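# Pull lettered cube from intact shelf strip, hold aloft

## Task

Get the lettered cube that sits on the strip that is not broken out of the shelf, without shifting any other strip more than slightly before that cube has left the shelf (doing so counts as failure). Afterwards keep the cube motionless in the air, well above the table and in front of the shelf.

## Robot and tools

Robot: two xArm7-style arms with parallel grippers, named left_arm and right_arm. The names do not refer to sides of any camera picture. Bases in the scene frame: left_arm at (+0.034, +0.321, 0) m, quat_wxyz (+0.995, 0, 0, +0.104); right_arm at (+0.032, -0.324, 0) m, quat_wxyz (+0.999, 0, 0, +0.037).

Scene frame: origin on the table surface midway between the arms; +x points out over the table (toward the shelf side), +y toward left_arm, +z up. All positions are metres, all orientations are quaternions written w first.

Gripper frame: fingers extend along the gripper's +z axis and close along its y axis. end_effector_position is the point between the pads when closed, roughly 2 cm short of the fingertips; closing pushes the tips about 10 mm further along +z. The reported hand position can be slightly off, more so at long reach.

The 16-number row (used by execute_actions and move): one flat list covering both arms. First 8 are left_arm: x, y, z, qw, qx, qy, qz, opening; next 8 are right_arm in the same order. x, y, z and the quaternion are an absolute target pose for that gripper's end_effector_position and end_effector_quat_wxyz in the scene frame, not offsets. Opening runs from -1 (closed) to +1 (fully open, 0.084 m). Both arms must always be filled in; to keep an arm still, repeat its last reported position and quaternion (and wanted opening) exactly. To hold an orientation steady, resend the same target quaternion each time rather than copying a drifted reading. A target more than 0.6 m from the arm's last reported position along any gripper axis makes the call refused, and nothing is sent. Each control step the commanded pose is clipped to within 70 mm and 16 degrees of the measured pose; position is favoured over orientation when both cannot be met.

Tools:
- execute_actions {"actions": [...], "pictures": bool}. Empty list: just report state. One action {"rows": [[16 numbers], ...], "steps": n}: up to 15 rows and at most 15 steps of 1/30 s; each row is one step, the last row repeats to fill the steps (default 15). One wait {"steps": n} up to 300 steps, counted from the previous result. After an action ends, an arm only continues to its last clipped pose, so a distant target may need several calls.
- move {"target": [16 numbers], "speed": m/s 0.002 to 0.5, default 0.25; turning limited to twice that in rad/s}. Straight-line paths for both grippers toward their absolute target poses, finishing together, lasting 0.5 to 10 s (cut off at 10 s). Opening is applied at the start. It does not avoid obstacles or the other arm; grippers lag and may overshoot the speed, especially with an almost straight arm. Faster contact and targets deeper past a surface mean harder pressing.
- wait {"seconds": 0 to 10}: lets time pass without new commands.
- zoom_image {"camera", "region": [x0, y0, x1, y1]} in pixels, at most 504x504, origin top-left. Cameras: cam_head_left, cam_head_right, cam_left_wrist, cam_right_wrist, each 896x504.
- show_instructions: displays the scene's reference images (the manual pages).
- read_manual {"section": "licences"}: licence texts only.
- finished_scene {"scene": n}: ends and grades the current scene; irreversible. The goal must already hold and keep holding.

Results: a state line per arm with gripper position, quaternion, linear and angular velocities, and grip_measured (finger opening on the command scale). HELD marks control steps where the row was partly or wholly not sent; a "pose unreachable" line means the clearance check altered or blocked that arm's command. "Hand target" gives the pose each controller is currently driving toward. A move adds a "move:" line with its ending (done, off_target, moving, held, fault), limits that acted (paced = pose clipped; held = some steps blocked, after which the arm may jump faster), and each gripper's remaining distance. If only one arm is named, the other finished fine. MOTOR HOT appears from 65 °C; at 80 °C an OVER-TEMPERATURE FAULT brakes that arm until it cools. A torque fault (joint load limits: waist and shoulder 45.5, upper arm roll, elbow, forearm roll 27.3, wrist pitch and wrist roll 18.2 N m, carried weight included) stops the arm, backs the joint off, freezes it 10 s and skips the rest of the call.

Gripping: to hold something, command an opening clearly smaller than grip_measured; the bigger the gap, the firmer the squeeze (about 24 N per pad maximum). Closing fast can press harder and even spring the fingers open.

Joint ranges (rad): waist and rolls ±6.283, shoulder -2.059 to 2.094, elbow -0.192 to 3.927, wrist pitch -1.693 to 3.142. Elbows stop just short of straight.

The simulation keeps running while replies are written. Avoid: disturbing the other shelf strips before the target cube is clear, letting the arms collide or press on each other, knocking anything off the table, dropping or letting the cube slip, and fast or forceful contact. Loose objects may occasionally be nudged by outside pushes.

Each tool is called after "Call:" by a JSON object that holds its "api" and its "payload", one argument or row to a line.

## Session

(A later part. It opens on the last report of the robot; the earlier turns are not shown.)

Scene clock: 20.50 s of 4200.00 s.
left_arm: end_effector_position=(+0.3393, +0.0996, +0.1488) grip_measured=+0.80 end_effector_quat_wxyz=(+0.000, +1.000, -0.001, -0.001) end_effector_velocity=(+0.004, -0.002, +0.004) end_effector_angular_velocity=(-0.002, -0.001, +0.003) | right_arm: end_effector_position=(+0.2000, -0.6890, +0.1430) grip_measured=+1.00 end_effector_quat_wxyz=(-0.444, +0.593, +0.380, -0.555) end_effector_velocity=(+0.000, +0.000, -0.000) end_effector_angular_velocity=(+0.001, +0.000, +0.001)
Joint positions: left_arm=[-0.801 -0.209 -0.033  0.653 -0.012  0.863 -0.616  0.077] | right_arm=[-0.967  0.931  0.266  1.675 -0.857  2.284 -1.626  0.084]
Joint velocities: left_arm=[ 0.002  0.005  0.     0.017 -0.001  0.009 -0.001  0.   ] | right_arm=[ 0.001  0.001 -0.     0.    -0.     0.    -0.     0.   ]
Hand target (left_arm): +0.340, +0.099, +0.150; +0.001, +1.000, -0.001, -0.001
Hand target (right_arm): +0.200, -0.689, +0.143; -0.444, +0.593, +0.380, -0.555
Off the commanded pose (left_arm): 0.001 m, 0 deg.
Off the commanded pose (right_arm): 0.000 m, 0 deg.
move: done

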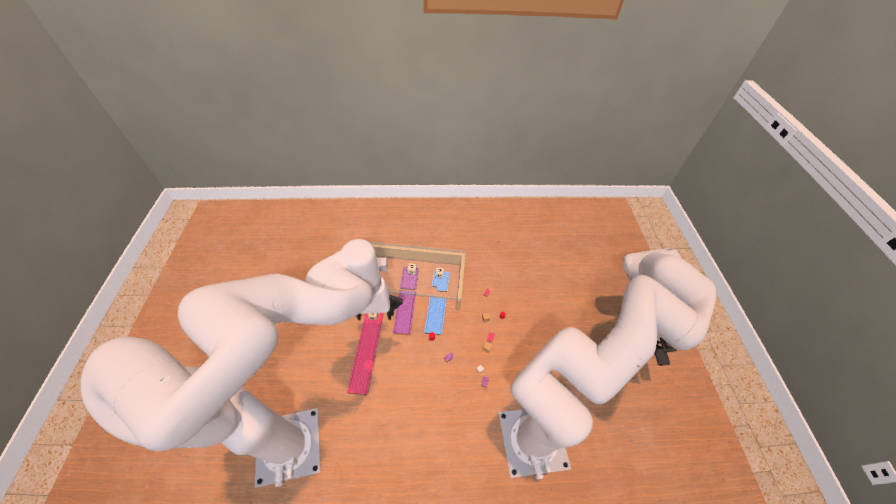

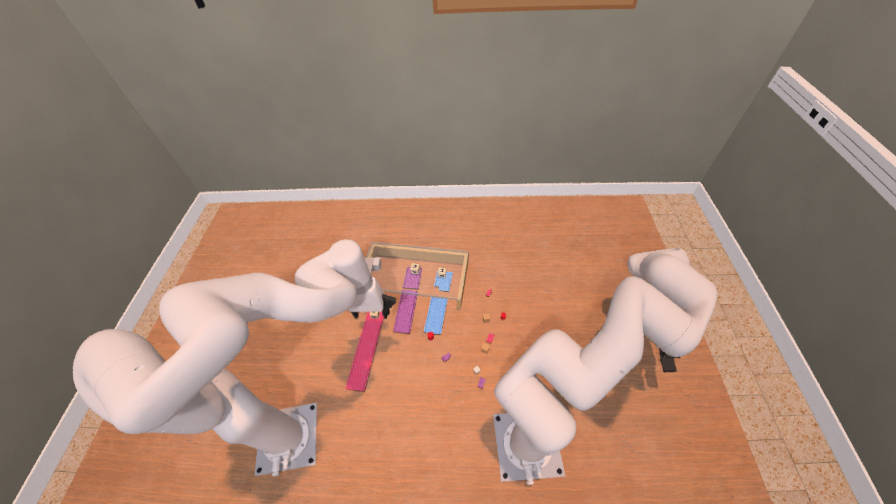

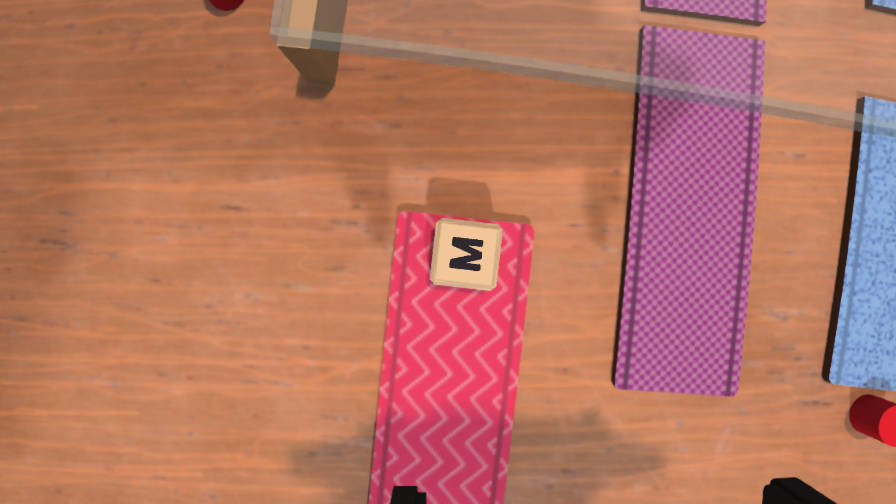

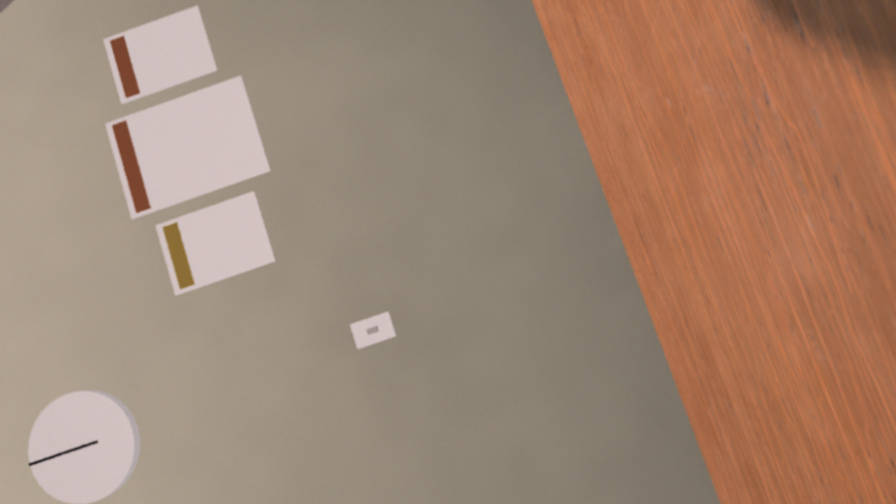

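Cube ≈ (0.402, 0.127).

Call:
{"api": "move", "payload": {
  "target": [0.402,0.127,0.08,0,1,-0.04,0,0.4, 0.2,-0.689,0.143,-0.444,0.593,0.38,-0.555,1]
}}

Call:
{"api": "move", "payload": {
  "target": [0.402,0.127,0.032,0,1,-0.04,0,0.4, 0.2,-0.689,0.143,-0.444,0.593,0.38,-0.555,1],
  "speed": 0.06
}}

Call:
{"api": "move", "payload": {
  "target": [0.402,0.127,0.032,0,1,-0.04,0,-1, 0.2,-0.689,0.143,-0.444,0.593,0.38,-0.555,1]
}}

Call:
{"api": "move", "payload": {
  "target": [0.39,0.127,0.2,0,1,-0.04,0,-1, 0.2,-0.689,0.143,-0.444,0.593,0.38,-0.555,1],
  "speed": 0.15
}}

Scene clock: 24.80 s of 4200.00 s.
left_arm: end_effector_position=(+0.4018, +0.1269, +0.0804) grip_measured=+0.39 end_effector_quat_wxyz=(+0.000, +0.999, -0.040, +0.001) end_effector_velocity=(+0.000, +0.002, -0.002) end_effector_angular_velocity=(+0.002, +0.005, +0.002) | right_arm: end_effector_position=(+0.2000, -0.6890, +0.1430) grip_measured=+1.00 end_effector_quat_wxyz=(-0.444, +0.593, +0.380, -0.555) end_effector_velocity=(+0.000, +0.000, +0.000) end_effector_angular_velocity=(-0.000, -0.000, +0.001)
Joint positions: left_arm=[-0.737  0.058  0.044  0.711 -0.004  0.653 -0.402  0.061] | right_arm=[-0.967  0.931  0.266  1.675 -0.857  2.284 -1.626  0.084]
Joint velocities: left_arm=[ 0.003  0.006  0.002  0.    -0.001 -0.001  0.003 -0.   ] | right_arm=[ 0.001 -0.001 -0.    -0.     0.     0.     0.     0.   ]
Hand target (left_arm): +0.402, +0.127, +0.080; -0.000, +0.999, -0.040, +0.000
Hand target (right_arm): +0.200, -0.689, +0.143; -0.444, +0.593, +0.380, -0.555
Off the commanded pose (left_arm): 0.000 m, 0 deg.
Off the commanded pose (right_arm): 0.000 m, 0 deg.
After step 90, 0.40 s passed at rest.
move: done

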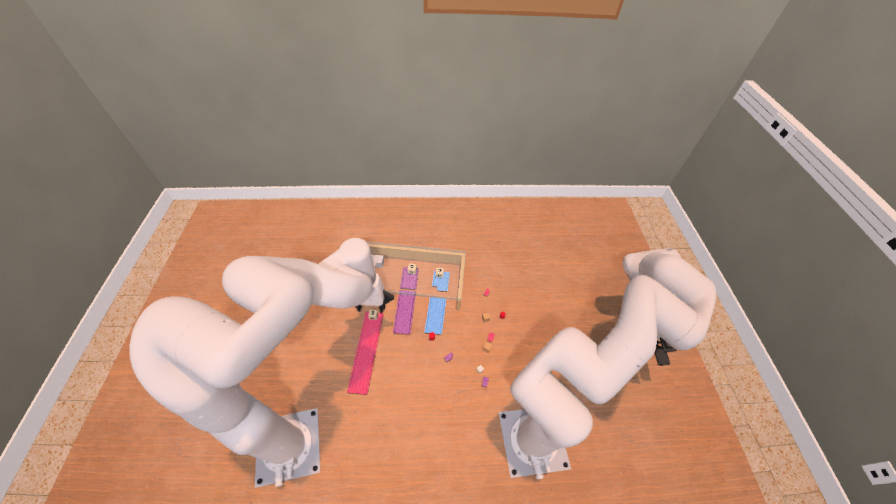

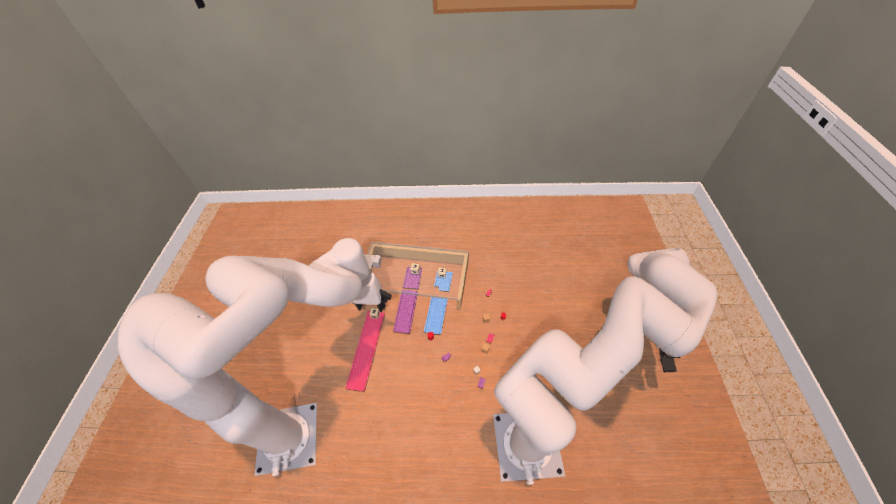

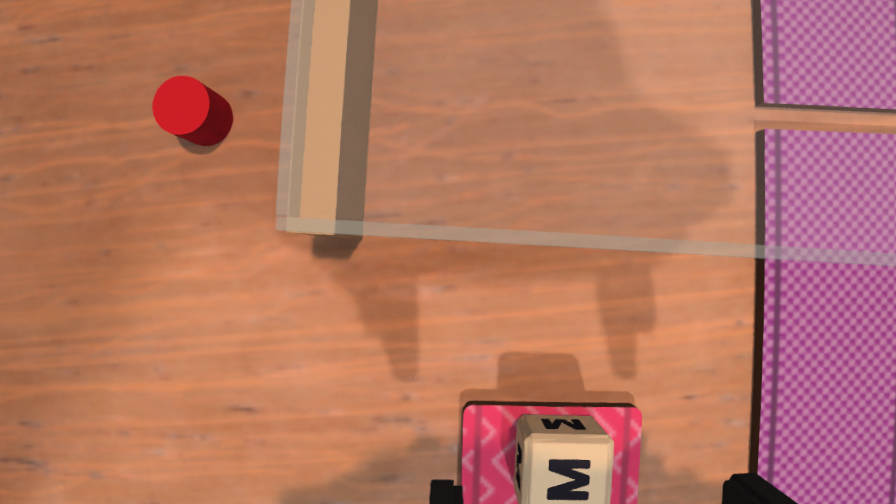

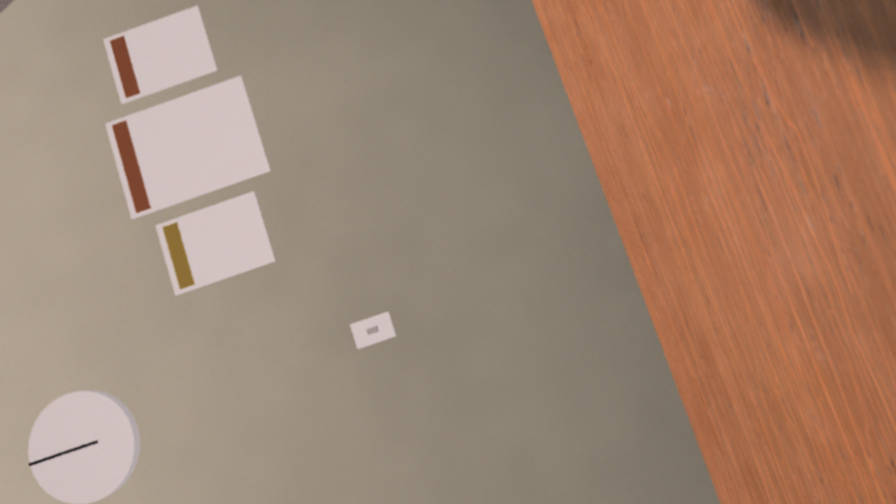

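Scene clock: 25.93 s of 4200.00 s.
left_arm: end_effector_position=(+0.4021, +0.1271, +0.0324) grip_measured=+0.39 end_effector_quat_wxyz=(-0.000, +0.999, -0.040, +0.000) end_effector_velocity=(-0.000, -0.000, -0.001) end_effector_angular_velocity=(-0.000, -0.000, -0.000) | right_arm: end_effector_position=(+0.2000, -0.6890, +0.1430) grip_measured=+1.00 end_effector_quat_wxyz=(-0.444, +0.593, +0.380, -0.555) end_effector_velocity=(-0.000, -0.000, -0.000) end_effector_angular_velocity=(-0.000, +0.001, +0.001)
Joint positions: left_arm=[-0.735  0.184  0.041  0.692 -0.015  0.507 -0.394  0.061] | right_arm=[-0.967  0.931  0.266  1.675 -0.857  2.284 -1.626  0.084]
Joint velocities: left_arm=[-0.001  0.002  0.    -0.001 -0.001 -0.003  0.    -0.   ] | right_arm=[-0.     0.001 -0.     0.    -0.001 -0.     0.     0.   ]
Hand target (left_arm): +0.402, +0.127, +0.032; -0.000, +0.999, -0.040, +0.000
Hand target (right_arm): +0.200, -0.689, +0.143; -0.444, +0.593, +0.380, -0.555
Off the commanded pose (left_arm): 0.000 m, 0 deg.
Off the commanded pose (right_arm): 0.000 m, 0 deg.
move: done

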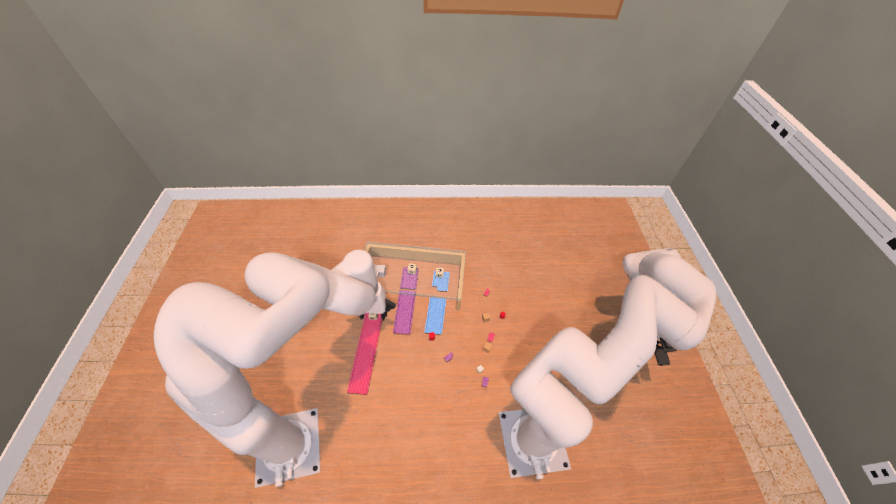

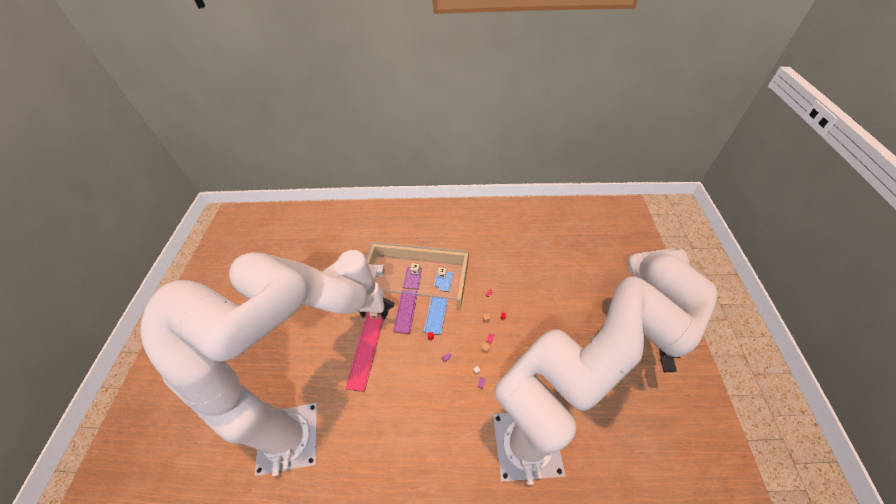

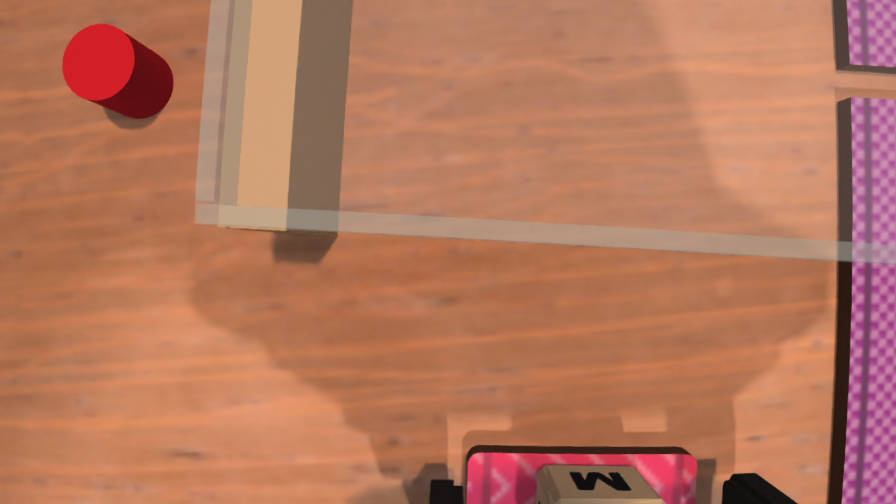

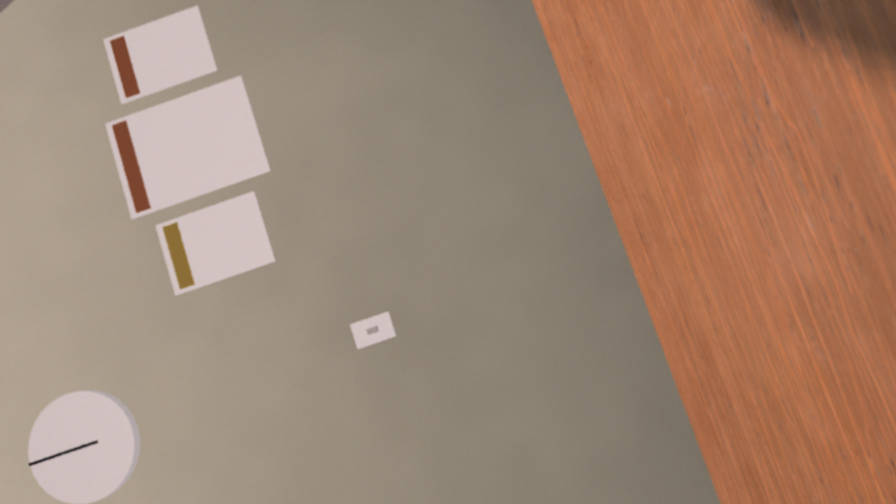

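Scene clock: 26.63 s of 4200.00 s.
left_arm: end_effector_position=(+0.4023, +0.1269, +0.0323) grip_measured=-0.43 end_effector_quat_wxyz=(+0.000, +0.999, -0.040, +0.000) end_effector_velocity=(+0.000, +0.000, -0.000) end_effector_angular_velocity=(-0.000, -0.001, +0.000) | right_arm: end_effector_position=(+0.2000, -0.6890, +0.1430) grip_measured=+1.00 end_effector_quat_wxyz=(-0.444, +0.593, +0.380, -0.555) end_effector_velocity=(+0.000, +0.000, -0.000) end_effector_angular_velocity=(+0.000, +0.000, -0.000)
Joint positions: left_arm=[-0.735  0.185  0.041  0.692 -0.016  0.507 -0.393  0.025] | right_arm=[-0.967  0.931  0.266  1.675 -0.857  2.284 -1.626  0.084]
Joint velocities: left_arm=[ 0.     0.     0.    -0.    -0.    -0.001  0.     0.   ] | right_arm=[-0.  0.  0.  0.  0.  0. -0. -0.]
Hand target (left_arm): +0.402, +0.127, +0.032; -0.000, +0.999, -0.040, +0.000
Hand target (right_arm): +0.200, -0.689, +0.143; -0.444, +0.593, +0.380, -0.555
Off the commanded pose (left_arm): 0.000 m, 0 deg.
Off the commanded pose (right_arm): 0.000 m, 0 deg.
move: done

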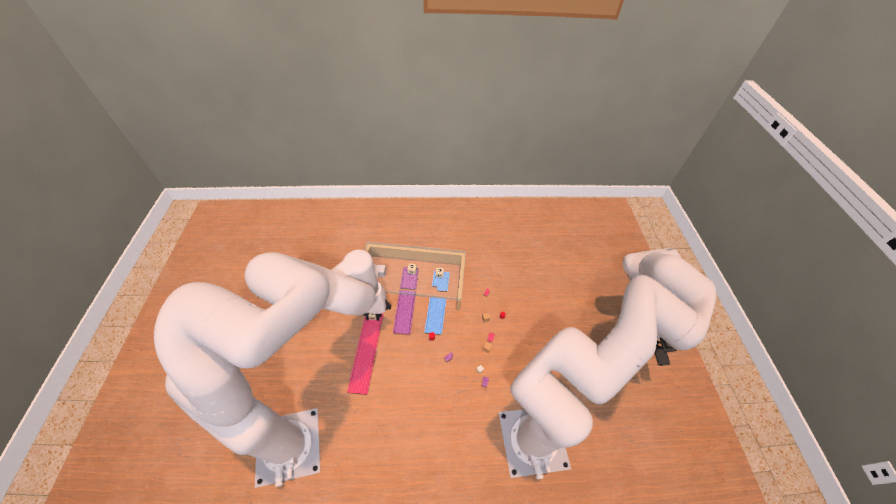

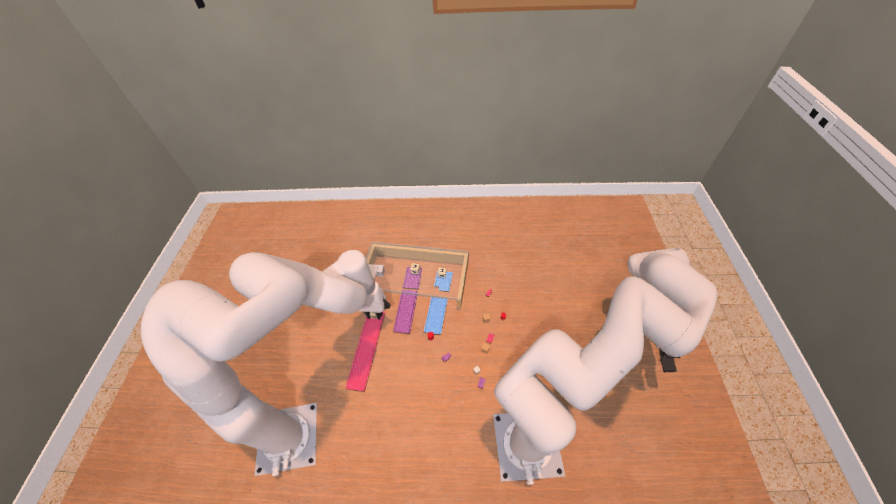

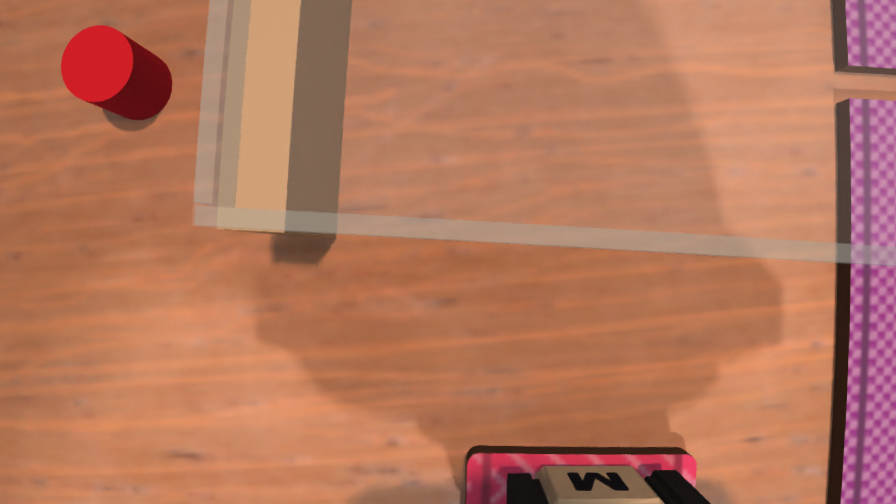

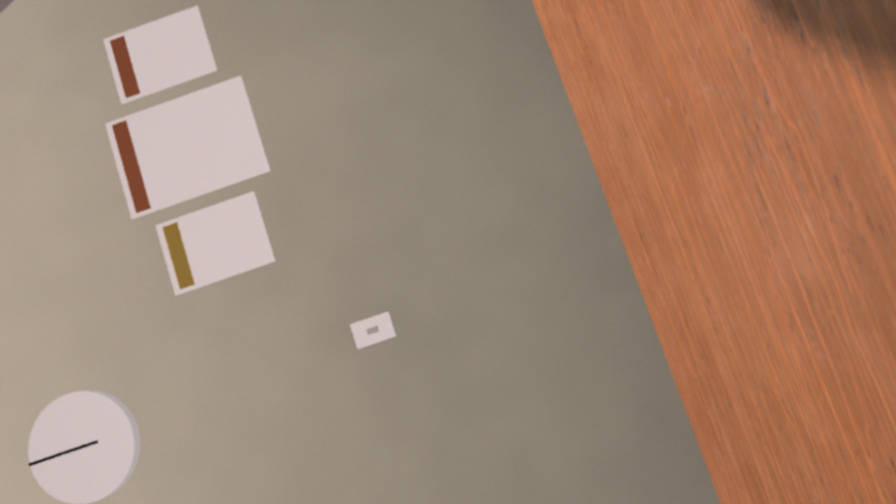

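Scene clock: 28.17 s of 4200.00 s.
left_arm: end_effector_position=(+0.3901, +0.1265, +0.1991) grip_measured=-0.43 end_effector_quat_wxyz=(+0.000, +0.999, -0.041, -0.001) end_effector_velocity=(+0.001, -0.001, +0.004) end_effector_angular_velocity=(-0.002, -0.005, -0.000) | right_arm: end_effector_position=(+0.2000, -0.6890, +0.1430) grip_measured=+1.00 end_effector_quat_wxyz=(-0.444, +0.593, +0.380, -0.555) end_effector_velocity=(+0.000, -0.000, +0.000) end_effector_angular_velocity=(-0.001, -0.000, +0.001)
Joint positions: left_arm=[-0.743 -0.186  0.035  0.832  0.006  1.019 -0.423  0.025] | right_arm=[-0.967  0.931  0.266  1.675 -0.857  2.284 -1.626  0.084]
Joint velocities: left_arm=[-0.    -0.004 -0.     0.006  0.001  0.005 -0.    -0.   ] | right_arm=[ 0.    -0.     0.     0.    -0.001 -0.     0.    -0.   ]
Hand target (left_arm): +0.390, +0.126, +0.200; +0.001, +0.999, -0.041, -0.000
Hand target (right_arm): +0.200, -0.689, +0.143; -0.444, +0.593, +0.380, -0.555
Off the commanded pose (left_arm): 0.001 m, 0 deg.
Off the commanded pose (right_arm): 0.000 m, 0 deg.
move: done

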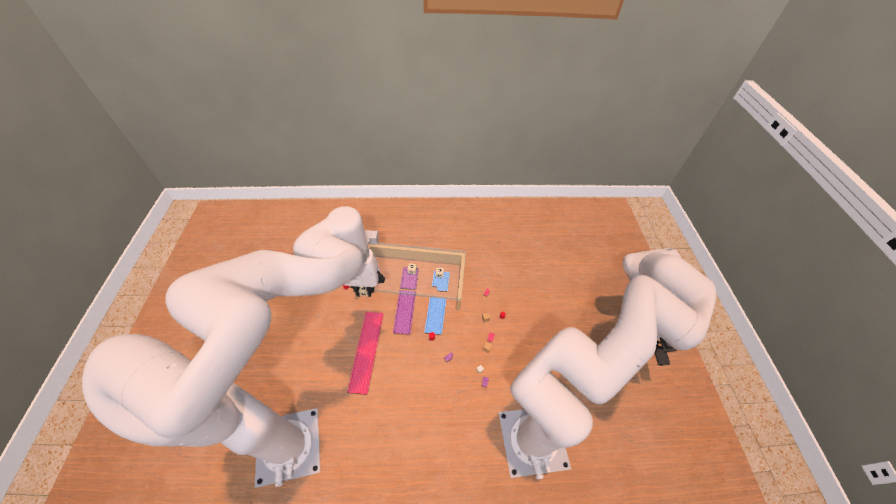

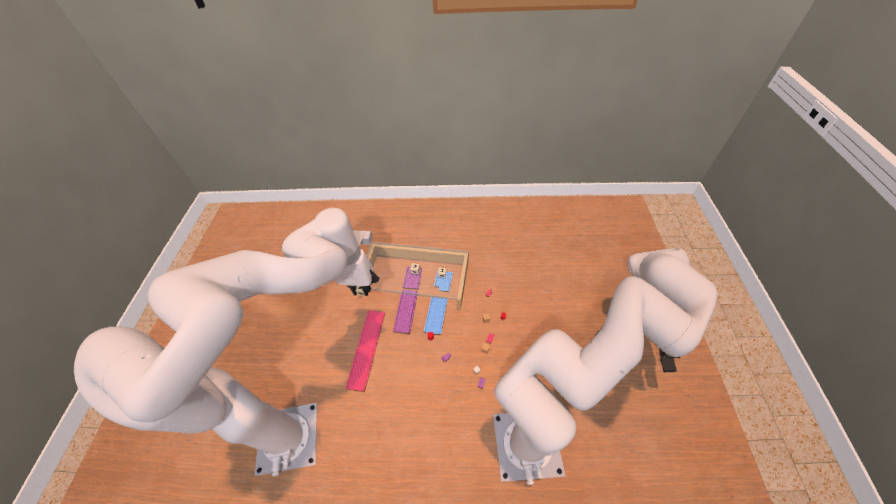

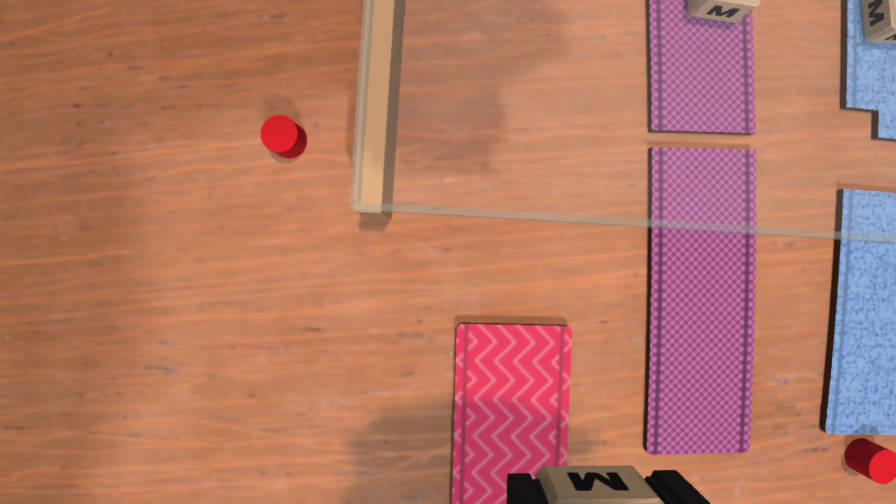

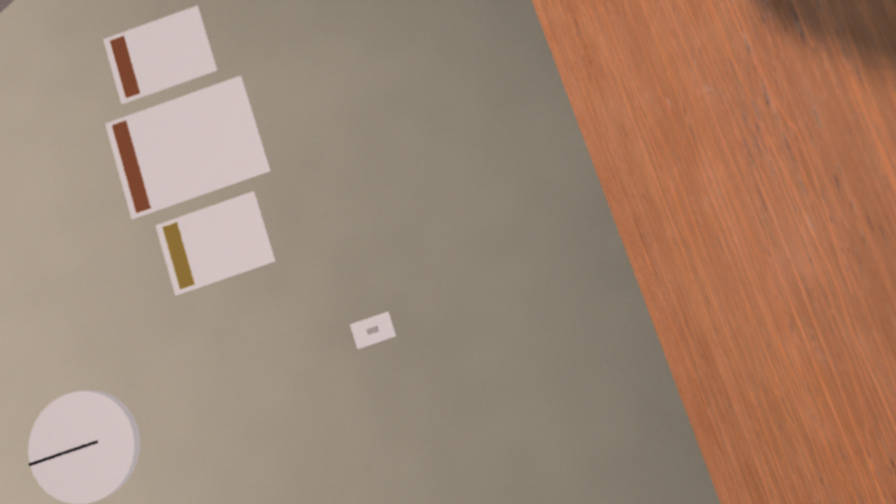

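Call:
{"api": "finished_scene", "payload": {
  "scene": 2
}}

The scene is finished: the task was done.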